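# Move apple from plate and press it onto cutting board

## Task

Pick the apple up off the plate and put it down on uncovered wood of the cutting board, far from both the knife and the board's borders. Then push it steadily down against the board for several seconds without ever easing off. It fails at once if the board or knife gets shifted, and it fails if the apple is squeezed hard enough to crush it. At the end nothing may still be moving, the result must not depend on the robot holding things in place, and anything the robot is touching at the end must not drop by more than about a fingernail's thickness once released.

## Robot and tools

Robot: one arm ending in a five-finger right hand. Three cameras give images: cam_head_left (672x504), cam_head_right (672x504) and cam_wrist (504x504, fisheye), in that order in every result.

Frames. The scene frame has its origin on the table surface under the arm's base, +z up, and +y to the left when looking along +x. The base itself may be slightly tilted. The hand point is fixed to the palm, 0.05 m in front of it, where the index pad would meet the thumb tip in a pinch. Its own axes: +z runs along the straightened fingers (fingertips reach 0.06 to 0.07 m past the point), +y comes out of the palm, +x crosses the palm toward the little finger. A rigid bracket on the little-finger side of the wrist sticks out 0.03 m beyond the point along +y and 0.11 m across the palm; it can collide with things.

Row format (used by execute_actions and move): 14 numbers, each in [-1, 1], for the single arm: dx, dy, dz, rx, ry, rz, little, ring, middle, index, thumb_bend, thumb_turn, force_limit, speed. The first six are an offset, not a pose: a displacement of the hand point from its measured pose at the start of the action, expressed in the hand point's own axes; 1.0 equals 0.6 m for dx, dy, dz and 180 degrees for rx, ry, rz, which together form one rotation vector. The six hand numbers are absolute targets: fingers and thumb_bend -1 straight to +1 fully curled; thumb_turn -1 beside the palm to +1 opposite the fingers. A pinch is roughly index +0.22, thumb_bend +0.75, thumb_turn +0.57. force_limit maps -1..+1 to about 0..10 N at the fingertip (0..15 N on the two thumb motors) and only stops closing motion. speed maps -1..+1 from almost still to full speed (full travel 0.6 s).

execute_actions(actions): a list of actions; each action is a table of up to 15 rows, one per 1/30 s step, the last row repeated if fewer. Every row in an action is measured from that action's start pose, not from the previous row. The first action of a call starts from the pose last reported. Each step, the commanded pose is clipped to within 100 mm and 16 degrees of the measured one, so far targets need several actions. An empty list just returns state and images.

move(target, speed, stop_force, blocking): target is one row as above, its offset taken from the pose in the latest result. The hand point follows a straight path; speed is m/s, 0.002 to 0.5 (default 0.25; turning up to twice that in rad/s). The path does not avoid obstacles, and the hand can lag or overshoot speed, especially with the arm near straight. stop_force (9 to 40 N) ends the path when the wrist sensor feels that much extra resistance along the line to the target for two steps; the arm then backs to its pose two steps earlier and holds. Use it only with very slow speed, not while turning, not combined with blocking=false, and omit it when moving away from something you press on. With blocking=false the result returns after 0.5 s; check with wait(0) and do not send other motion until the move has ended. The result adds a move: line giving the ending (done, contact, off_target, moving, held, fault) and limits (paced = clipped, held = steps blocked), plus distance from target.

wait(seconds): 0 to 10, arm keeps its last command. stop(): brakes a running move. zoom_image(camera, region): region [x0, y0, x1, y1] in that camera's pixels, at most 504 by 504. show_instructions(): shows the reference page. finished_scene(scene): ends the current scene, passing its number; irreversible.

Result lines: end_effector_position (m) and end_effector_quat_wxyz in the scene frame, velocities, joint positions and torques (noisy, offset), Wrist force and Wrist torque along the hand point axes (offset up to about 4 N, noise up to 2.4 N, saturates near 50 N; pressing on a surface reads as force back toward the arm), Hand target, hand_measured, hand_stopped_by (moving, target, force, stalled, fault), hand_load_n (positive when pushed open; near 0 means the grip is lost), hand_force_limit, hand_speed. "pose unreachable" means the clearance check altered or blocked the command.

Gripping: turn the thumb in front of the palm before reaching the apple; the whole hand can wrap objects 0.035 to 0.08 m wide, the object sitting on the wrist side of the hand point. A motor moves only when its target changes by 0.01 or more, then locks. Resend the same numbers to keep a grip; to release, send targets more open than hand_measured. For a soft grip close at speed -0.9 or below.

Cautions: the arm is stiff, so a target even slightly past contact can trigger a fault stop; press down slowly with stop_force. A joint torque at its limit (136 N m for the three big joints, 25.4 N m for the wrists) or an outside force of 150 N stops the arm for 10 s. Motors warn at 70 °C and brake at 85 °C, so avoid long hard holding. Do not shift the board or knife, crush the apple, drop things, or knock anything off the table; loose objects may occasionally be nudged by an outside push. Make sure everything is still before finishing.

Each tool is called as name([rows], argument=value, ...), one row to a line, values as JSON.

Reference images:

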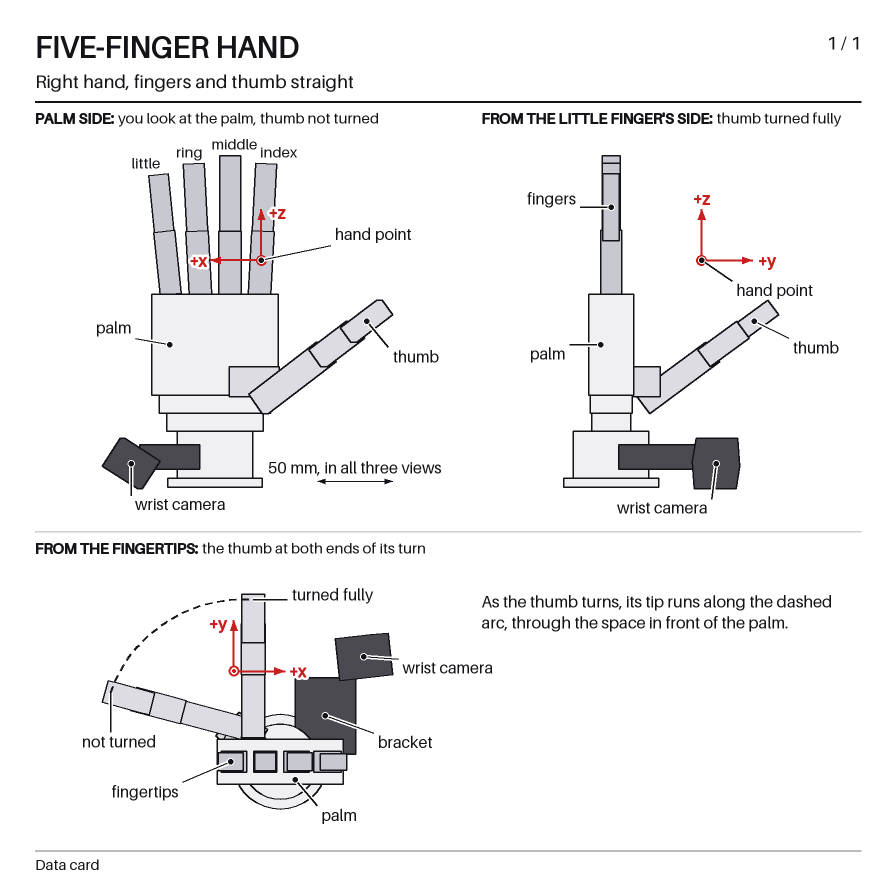

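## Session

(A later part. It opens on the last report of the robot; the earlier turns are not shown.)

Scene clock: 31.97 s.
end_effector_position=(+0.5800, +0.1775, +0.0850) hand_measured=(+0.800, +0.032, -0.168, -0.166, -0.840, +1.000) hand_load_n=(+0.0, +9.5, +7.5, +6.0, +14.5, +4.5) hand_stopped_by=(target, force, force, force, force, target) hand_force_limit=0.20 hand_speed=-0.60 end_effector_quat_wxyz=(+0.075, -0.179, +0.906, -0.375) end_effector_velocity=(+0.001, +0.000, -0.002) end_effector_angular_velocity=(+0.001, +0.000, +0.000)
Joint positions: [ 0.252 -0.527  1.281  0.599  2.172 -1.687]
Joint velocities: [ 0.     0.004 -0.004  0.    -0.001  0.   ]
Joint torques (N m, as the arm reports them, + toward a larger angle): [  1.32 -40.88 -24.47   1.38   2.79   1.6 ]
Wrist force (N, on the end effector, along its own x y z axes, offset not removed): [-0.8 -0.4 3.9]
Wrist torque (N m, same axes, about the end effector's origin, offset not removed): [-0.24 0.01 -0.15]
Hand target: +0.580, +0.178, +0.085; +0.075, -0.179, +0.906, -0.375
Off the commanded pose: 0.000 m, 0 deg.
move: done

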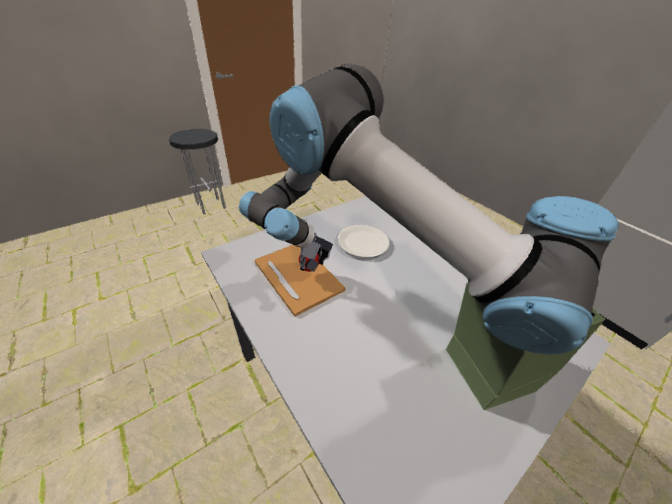

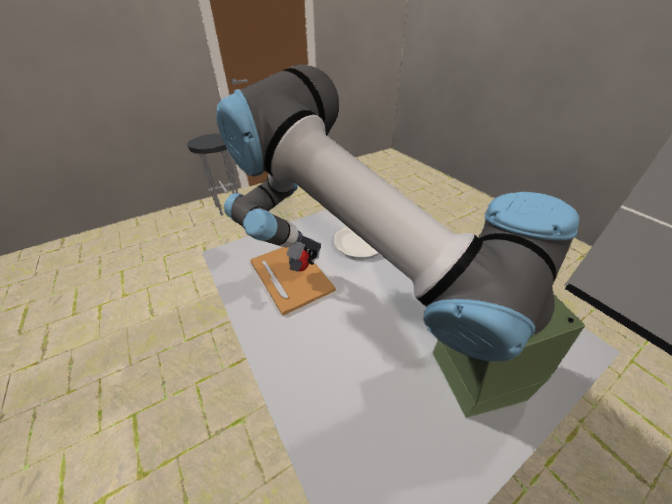

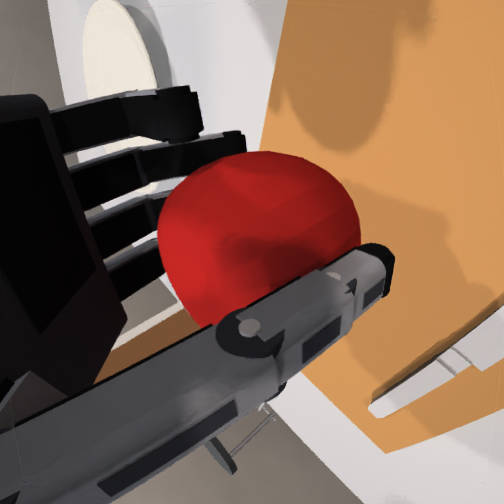

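move(target=[0,0.059,0.059,0,0,0,0.8,0.8,0.8,0.8,0.6,1,0.2,-0.6], speed=0.012, stop_force=12)

Scene clock: 35.77 s.
end_effector_position=(+0.5803, +0.1776, +0.0527) hand_measured=(+0.800, +0.032, -0.168, -0.166, -0.840, +1.000) hand_load_n=(+0.0, +8.5, +6.0, +4.0, +15.5, +2.0) hand_stopped_by=(target, force, force, force, force, target) hand_force_limit=0.20 hand_speed=-0.60 end_effector_quat_wxyz=(+0.075, -0.179, +0.906, -0.375) end_effector_velocity=(-0.002, +0.000, +0.003) end_effector_angular_velocity=(+0.004, +0.005, +0.001)
Joint positions: [ 0.262 -0.461  1.242  0.578  2.174 -1.675]
Joint velocities: [-0.002 -0.008  0.008  0.002 -0.005 -0.003]
Joint torques (N m, as the arm reports them, + toward a larger angle): [-18.13 -46.66   3.02   1.52  -1.38  -0.73]
Wrist force (N, on the end effector, along its own x y z axes, offset not removed): [5.0 -9.2 -11.9]
Wrist torque (N m, same axes, about the end effector's origin, offset not removed): [-0.27 0.15 -0.32]
Hand target: +0.580, +0.177, +0.053; +0.075, -0.179, +0.906, -0.375
Off the commanded pose: 0.018 m, 0 deg.
move: contact

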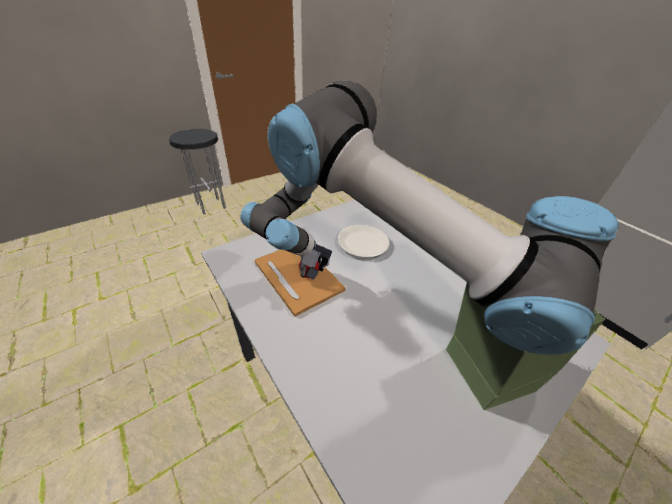

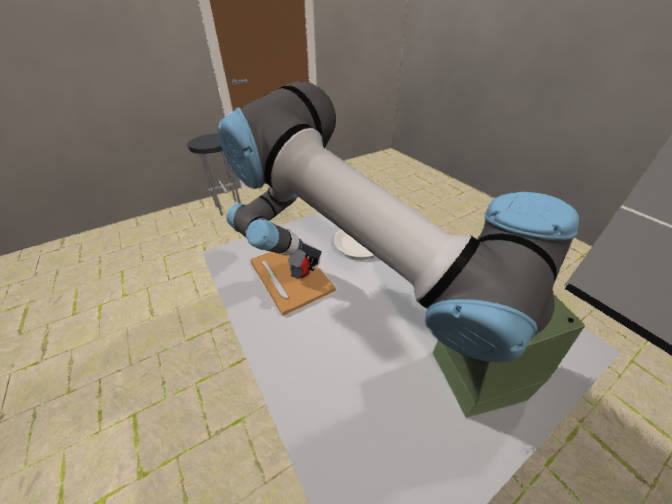

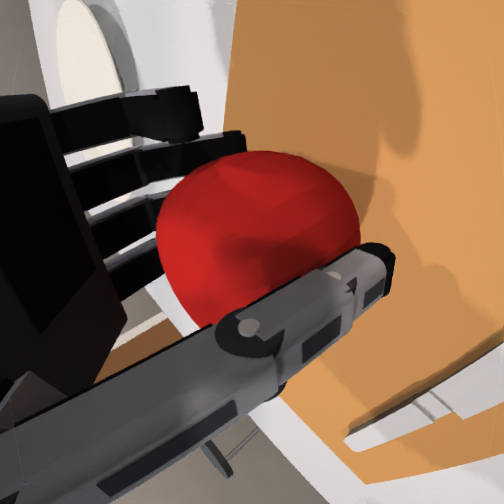

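wait(seconds=1.5)

Scene clock: 37.40 s.
end_effector_position=(+0.5801, +0.1775, +0.0532) hand_measured=(+0.800, +0.032, -0.168, -0.166, -0.840, +1.000) hand_load_n=(+0.0, +9.0, +7.5, +5.5, +14.5, +5.0) hand_stopped_by=(target, force, force, force, force, target) hand_force_limit=0.20 hand_speed=-0.60 end_effector_quat_wxyz=(+0.075, -0.179, +0.906, -0.375) end_effector_velocity=(+0.000, +0.000, +0.000) end_effector_angular_velocity=(-0.001, -0.002, +0.000)
Joint positions: [ 0.262 -0.462  1.243  0.579  2.174 -1.675]
Joint velocities: [ 0.001 -0.    -0.    -0.001  0.002  0.001]
Joint torques (N m, as the arm reports them, + toward a larger angle): [-16.61 -54.56   1.87   4.11   2.6   -1.05]
Wrist force (N, on the end effector, along its own x y z axes, offset not removed): [0.0 0.2 3.5]
Wrist torque (N m, same axes, about the end effector's origin, offset not removed): [-0.10 0.04 -0.26]
Hand target: +0.580, +0.177, +0.053; +0.075, -0.179, +0.906, -0.375
Off the commanded pose: 0.018 m, 0 deg.
wait: 1.50 s; at rest by 0.03 s

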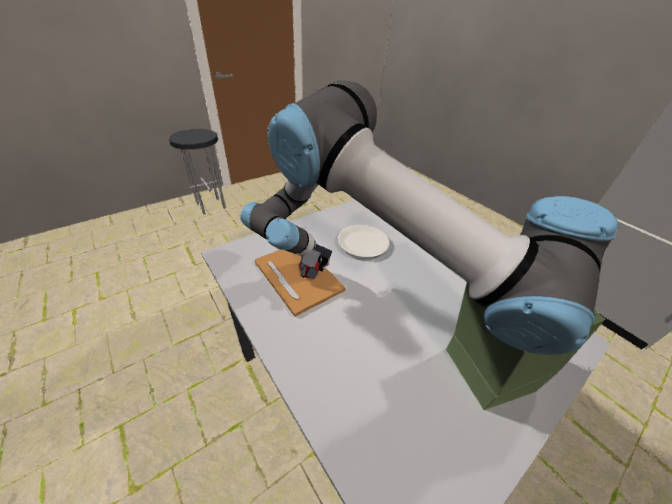

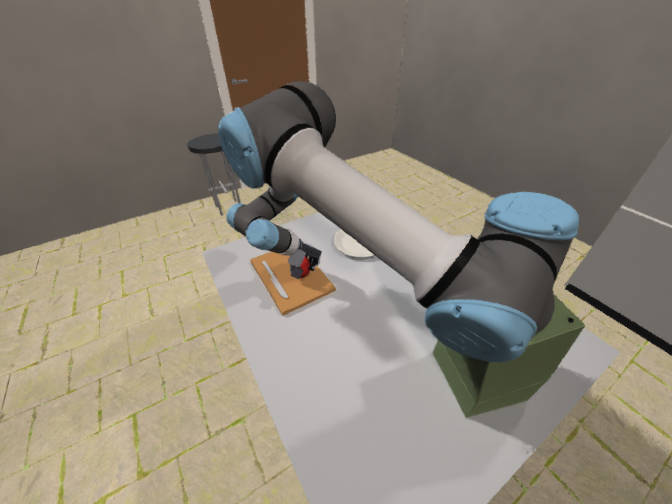

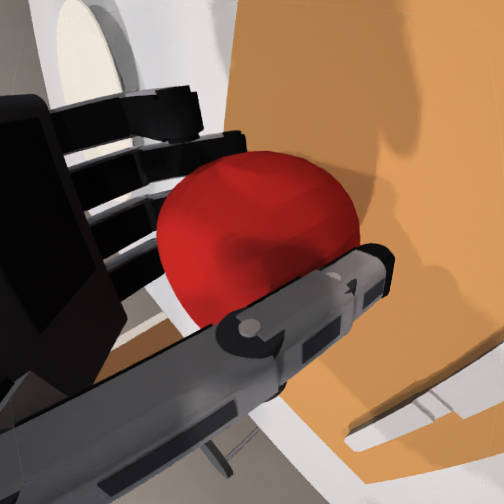

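move(target=[0,0.006,0.006,0,0,0,0.8,0.8,0.8,0.8,0.6,1,0.2,-0.6], speed=0.002, stop_force=15)

wait(seconds=1.5)

Scene clock: 38.60 s.
end_effector_position=(+0.5802, +0.1774, +0.0526) hand_measured=(+0.800, +0.032, -0.168, -0.166, -0.840, +1.000) hand_load_n=(+0.0, +8.5, +6.0, +4.5, +15.0, +4.5) hand_stopped_by=(target, force, force, force, force, target) hand_force_limit=0.20 hand_speed=-0.60 end_effector_quat_wxyz=(+0.075, -0.179, +0.906, -0.376) end_effector_velocity=(+0.001, +0.000, +0.001) end_effector_angular_velocity=(-0.000, -0.003, +0.001)
Joint positions: [ 0.262 -0.461  1.242  0.578  2.174 -1.675]
Joint velocities: [-0.    -0.002 -0.001 -0.001  0.001 -0.001]
Joint torques (N m, as the arm reports them, + toward a larger angle): [ -6.44 -44.48  -5.6    0.11   0.28   0.23]
Wrist force (N, on the end effector, along its own x y z axes, offset not removed): [0.0 -13.0 -11.7]
Wrist torque (N m, same axes, about the end effector's origin, offset not removed): [-0.39 0.43 -0.40]
Hand target: +0.580, +0.177, +0.053; +0.075, -0.179, +0.906, -0.375
Off the commanded pose: 0.004 m, 0 deg.
move: contact

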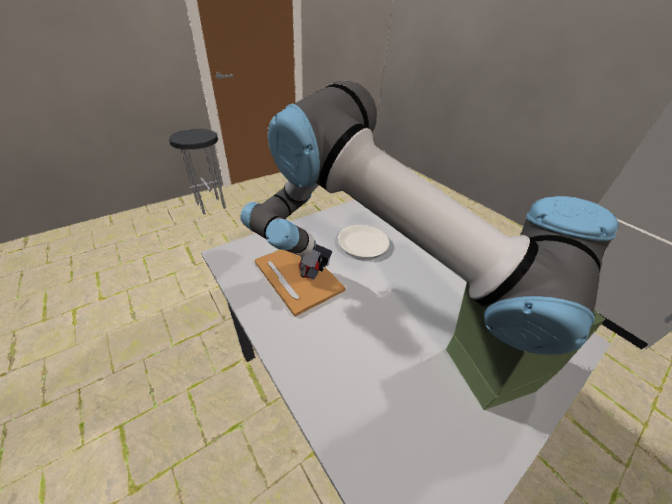

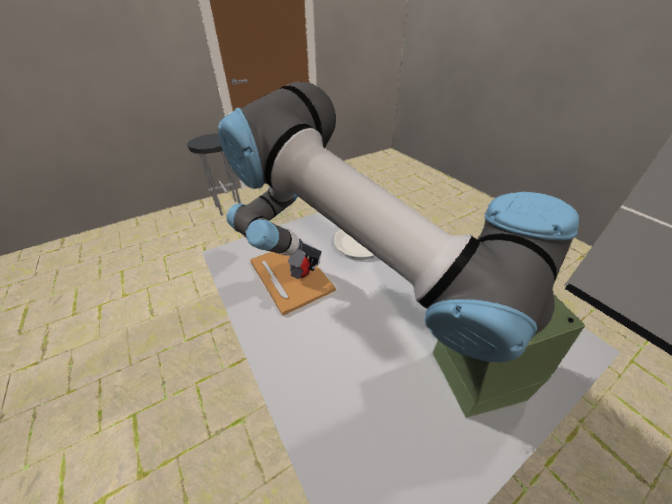

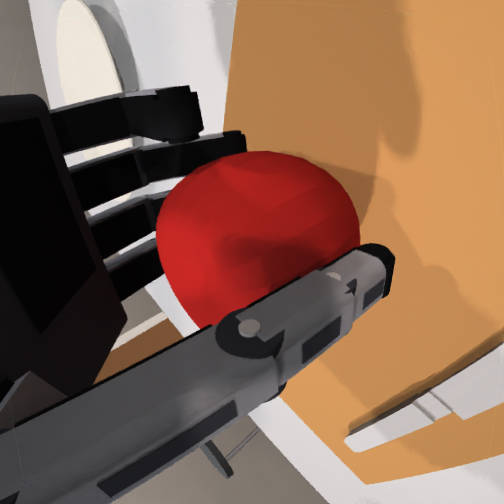

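Scene clock: 40.10 s.
end_effector_position=(+0.5801, +0.1774, +0.0527) hand_measured=(+0.800, +0.032, -0.168, -0.166, -0.840, +1.000) hand_load_n=(+0.0, +8.5, +6.5, +5.0, +15.0, +4.5) hand_stopped_by=(target, force, force, force, force, target) hand_force_limit=0.20 hand_speed=-0.60 end_effector_quat_wxyz=(+0.075, -0.179, +0.906, -0.375) end_effector_velocity=(-0.002, -0.000, -0.002) end_effector_angular_velocity=(+0.000, +0.004, -0.001)
Joint positions: [ 0.262 -0.461  1.242  0.579  2.174 -1.675]
Joint velocities: [ 0.     0.002  0.002  0.    -0.002  0.   ]
Joint torques (N m, as the arm reports them, + toward a larger angle): [-17.89 -46.75   4.97   2.88  -1.31  -1.18]
Wrist force (N, on the end effector, along its own x y z axes, offset not removed): [-0.4 -7.4 -8.2]
Wrist torque (N m, same axes, about the end effector's origin, offset not removed): [-0.16 0.23 -0.21]
Hand target: +0.580, +0.177, +0.053; +0.075, -0.179, +0.906, -0.375
Off the commanded pose: 0.005 m, 0 deg.
wait: 1.50 s; at rest by 0.17 s

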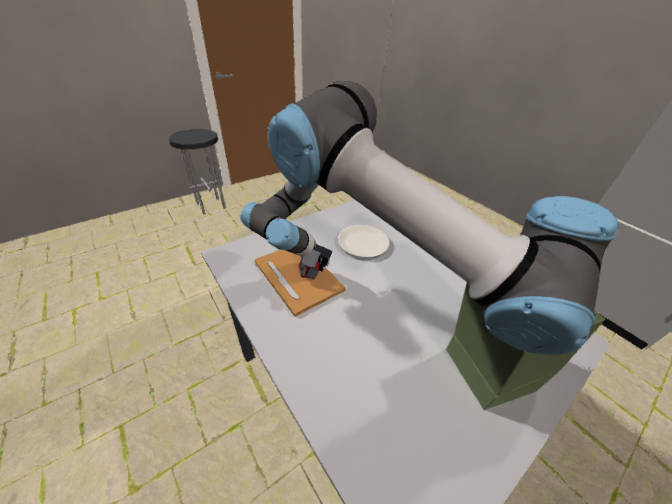

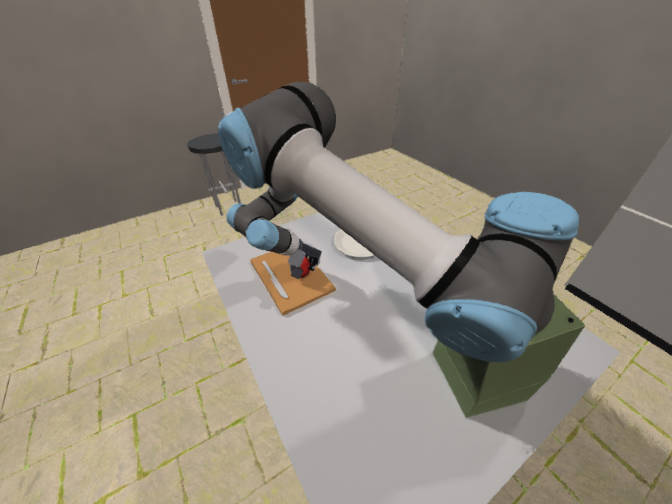

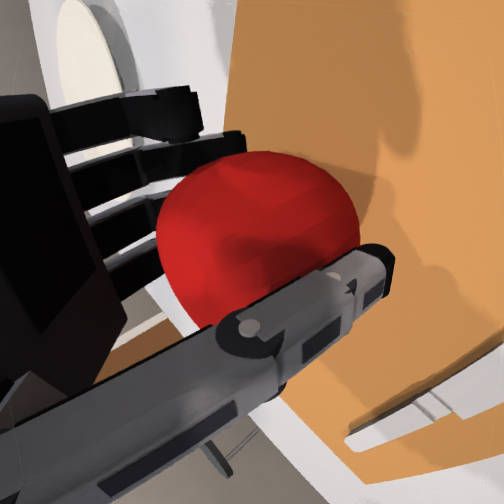

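wait(seconds=3)

wait(seconds=3)

Scene clock: 43.37 s.
end_effector_position=(+0.5801, +0.1774, +0.0527) hand_measured=(+0.800, +0.032, -0.168, -0.166, -0.840, +1.000) hand_load_n=(+0.0, +8.5, +6.5, +5.0, +15.0, +4.5) hand_stopped_by=(target, force, force, force, force, target) hand_force_limit=0.20 hand_speed=-0.60 end_effector_quat_wxyz=(+0.075, -0.179, +0.906, -0.375) end_effector_velocity=(-0.000, -0.000, -0.001) end_effector_angular_velocity=(+0.001, +0.000, +0.000)
Joint positions: [ 0.262 -0.461  1.242  0.579  2.174 -1.675]
Joint velocities: [-0.     0.001  0.001 -0.001 -0.001 -0.   ]
Joint torques (N m, as the arm reports them, + toward a larger angle): [-17.43 -45.8    4.55   2.82  -1.39  -1.06]
Wrist force (N, on the end effector, along its own x y z axes, offset not removed): [-0.8 -8.1 -8.8]
Wrist torque (N m, same axes, about the end effector's origin, offset not removed): [-0.33 0.28 -0.37]
Hand target: +0.580, +0.177, +0.053; +0.075, -0.179, +0.906, -0.375
Off the commanded pose: 0.005 m, 0 deg.
wait: 3.00 s; at rest from the start

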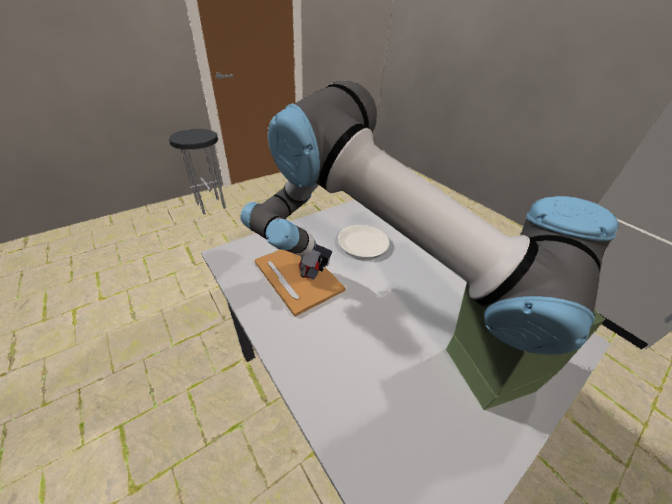

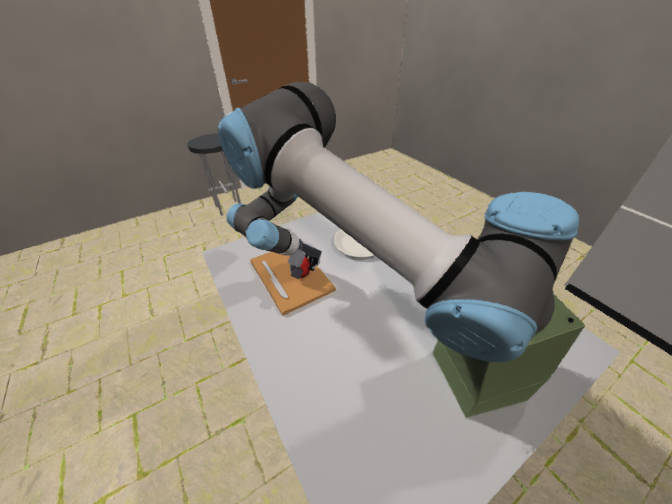

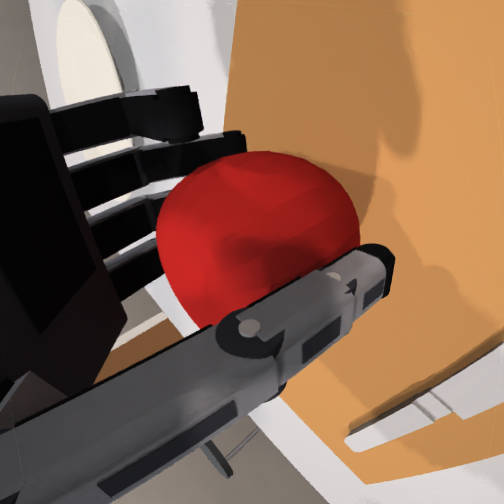

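Scene clock: 46.37 s.
end_effector_position=(+0.5801, +0.1774, +0.0527) hand_measured=(+0.800, +0.032, -0.168, -0.166, -0.840, +1.000) hand_load_n=(+0.0, +8.5, +6.5, +5.0, +15.0, +4.5) hand_stopped_by=(target, force, force, force, force, target) hand_force_limit=0.20 hand_speed=-0.60 end_effector_quat_wxyz=(+0.075, -0.179, +0.906, -0.375) end_effector_velocity=(-0.001, +0.000, -0.000) end_effector_angular_velocity=(+0.000, +0.002, -0.000)
Joint positions: [ 0.262 -0.461  1.242  0.579  2.174 -1.675]
Joint velocities: [ 0.     0.     0.001  0.    -0.001  0.   ]
Joint torques (N m, as the arm reports them, + toward a larger angle): [-16.55 -45.4    3.26   2.5   -1.45  -0.98]
Wrist force (N, on the end effector, along its own x y z axes, offset not removed): [-1.4 -8.7 -7.5]
Wrist torque (N m, same axes, about the end effector's origin, offset not removed): [-0.41 0.35 -0.40]
Hand target: +0.580, +0.177, +0.053; +0.075, -0.179, +0.906, -0.375
Off the commanded pose: 0.005 m, 0 deg.
wait: 3.00 s; at rest by 0.17 s

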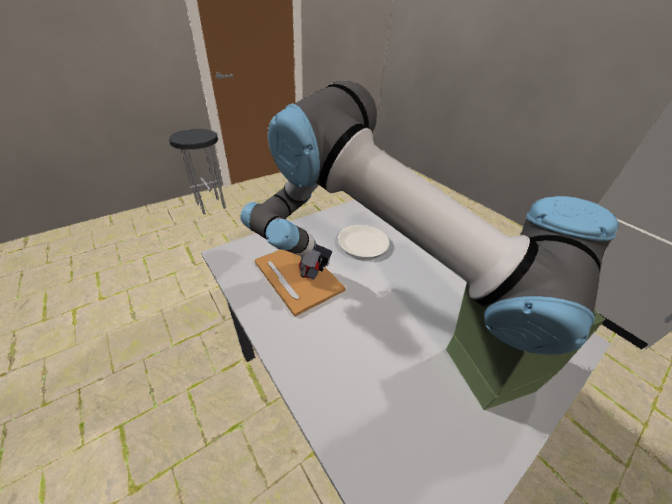

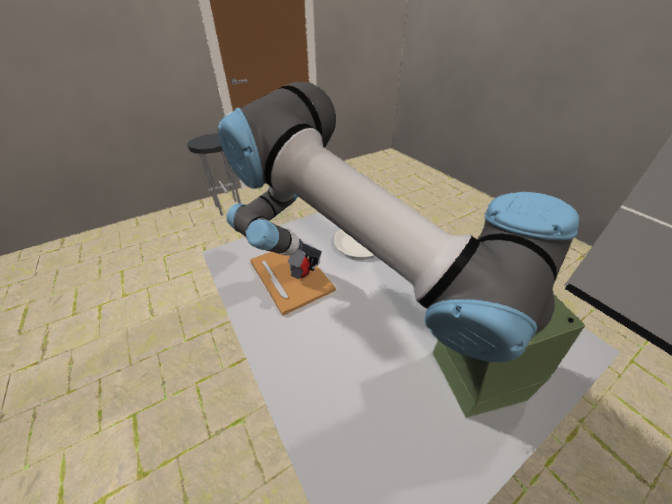

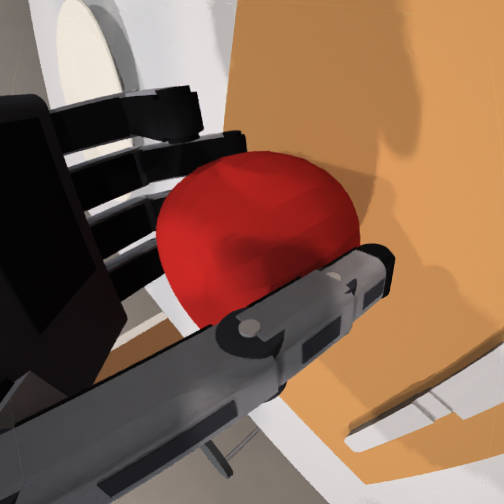

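execute_actions([
  [[0,0.00018,0.00018,0,0,0,0.8,0.8,0.8,0.8,0.6,1,0.2,-0.6]],
])

wait(seconds=3)

Scene clock: 47.77 s.
end_effector_position=(+0.5800, +0.1773, +0.0526) hand_measured=(+0.800, +0.032, -0.168, -0.166, -0.840, +1.000) hand_load_n=(+0.0, +8.0, +6.0, +4.5, +15.0, +4.5) hand_stopped_by=(target, force, force, force, force, target) hand_force_limit=0.20 hand_speed=-0.60 end_effector_quat_wxyz=(+0.075, -0.179, +0.906, -0.376) end_effector_velocity=(-0.001, -0.001, +0.000) end_effector_angular_velocity=(-0.002, +0.001, -0.001)
Joint positions: [ 0.262 -0.461  1.242  0.579  2.174 -1.675]
Joint velocities: [-0.001 -0.     0.002 -0.     0.001 -0.001]
Joint torques (N m, as the arm reports them, + toward a larger angle): [ -8.38 -30.2  -20.8   -0.49  -0.8    0.72]
Wrist force (N, on the end effector, along its own x y z axes, offset not removed): [-1.9 -10.1 -11.9]
Wrist torque (N m, same axes, about the end effector's origin, offset not removed): [-0.19 0.34 -0.37]
Hand target: +0.580, +0.177, +0.053; +0.075, -0.179, +0.906, -0.375
Off the commanded pose: 0.000 m, 0 deg.

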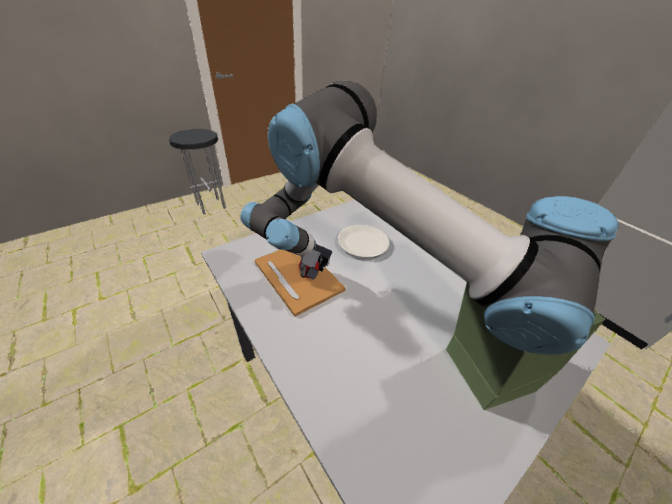

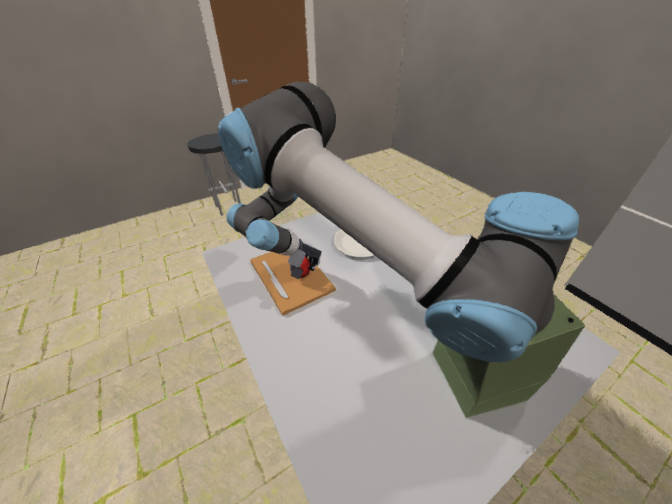

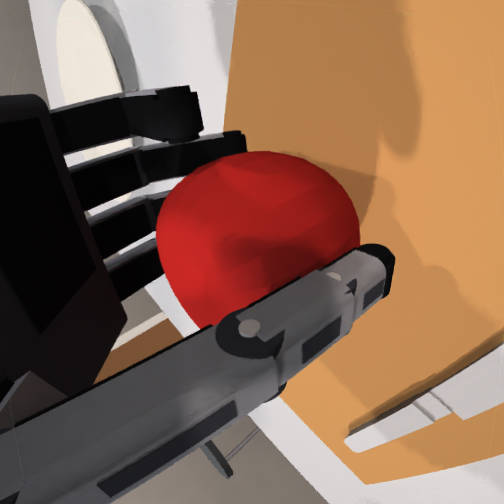

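Scene clock: 50.77 s.
end_effector_position=(+0.5801, +0.1774, +0.0526) hand_measured=(+0.800, +0.032, -0.168, -0.166, -0.840, +1.000) hand_load_n=(+0.0, +8.0, +6.0, +4.5, +15.0, +4.5) hand_stopped_by=(target, force, force, force, force, target) hand_force_limit=0.20 hand_speed=-0.60 end_effector_quat_wxyz=(+0.075, -0.179, +0.906, -0.375) end_effector_velocity=(+0.000, -0.000, -0.000) end_effector_angular_velocity=(-0.001, +0.001, +0.001)
Joint positions: [ 0.262 -0.461  1.242  0.579  2.174 -1.675]
Joint velocities: [ 0.     0.001 -0.001  0.     0.001 -0.001]
Joint torques (N m, as the arm reports them, + toward a larger angle): [  2.26 -30.11 -21.07  -0.69   0.24   1.34]
Wrist force (N, on the end effector, along its own x y z axes, offset not removed): [-0.8 -11.3 -12.9]
Wrist torque (N m, same axes, about the end effector's origin, offset not removed): [-0.34 0.35 -0.40]
Hand target: +0.580, +0.177, +0.053; +0.075, -0.179, +0.906, -0.375
Off the commanded pose: 0.000 m, 0 deg.
wait: 3.00 s; at rest by 0.17 s

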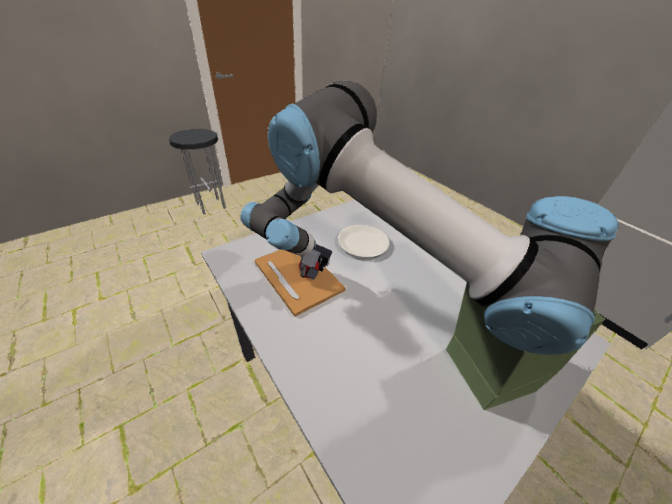

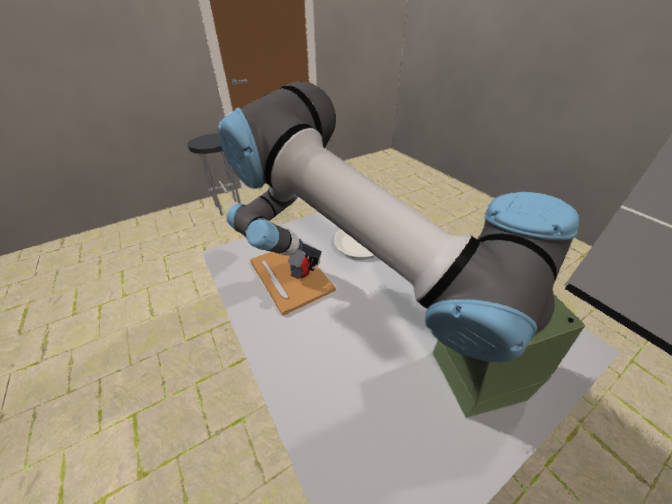

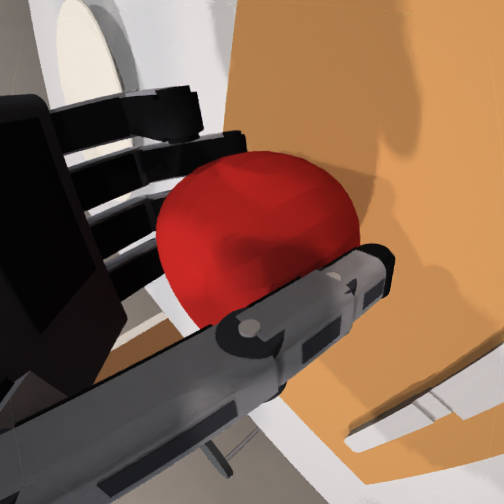

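wait(seconds=4)

finished_scene(scene=1)

Scene clock: 55.30 s.
end_effector_position=(+0.5801, +0.1774, +0.0526) hand_measured=(+0.800, +0.032, -0.168, -0.166, -0.840, +1.000) hand_load_n=(+0.0, +8.0, +6.0, +4.5, +15.0, +4.5) hand_stopped_by=(target, force, force, force, force, target) hand_force_limit=0.20 hand_speed=-0.60 end_effector_quat_wxyz=(+0.075, -0.179, +0.906, -0.375) end_effector_velocity=(-0.000, +0.000, +0.001) end_effector_angular_velocity=(-0.001, +0.000, +0.000)
Joint positions: [ 0.262 -0.461  1.242  0.579  2.174 -1.675]
Joint velocities: [ 0.    -0.001  0.001  0.001  0.001 -0.   ]
Joint torques (N m, as the arm reports them, + toward a larger angle): [  3.02 -31.77 -21.22  -0.7    0.95   1.24]
Wrist force (N, on the end effector, along its own x y z axes, offset not removed): [-1.2 -11.7 -12.5]
Wrist torque (N m, same axes, about the end effector's origin, offset not removed): [-0.26 0.50 -0.41]
Hand target: +0.580, +0.177, +0.053; +0.075, -0.179, +0.906, -0.375
Off the commanded pose: 0.000 m, 0 deg.
wait: 4.00 s; at rest from the start

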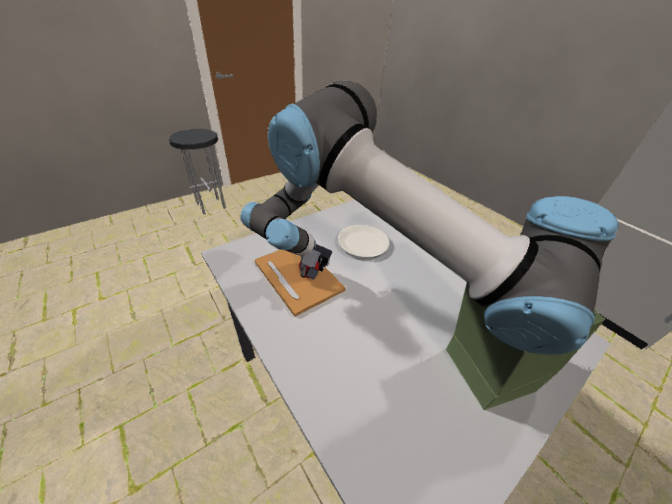

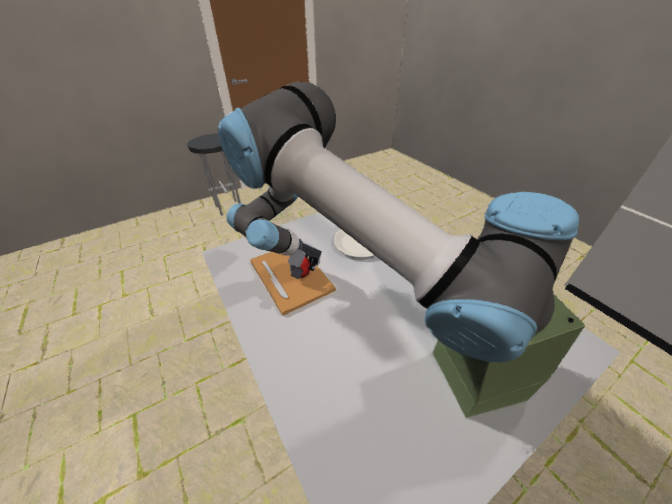

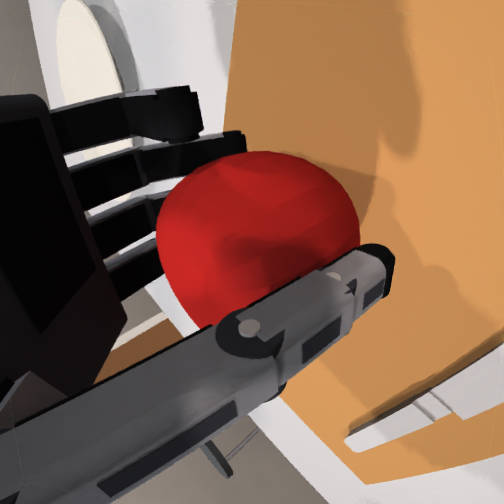

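The scene is finished: the task was done.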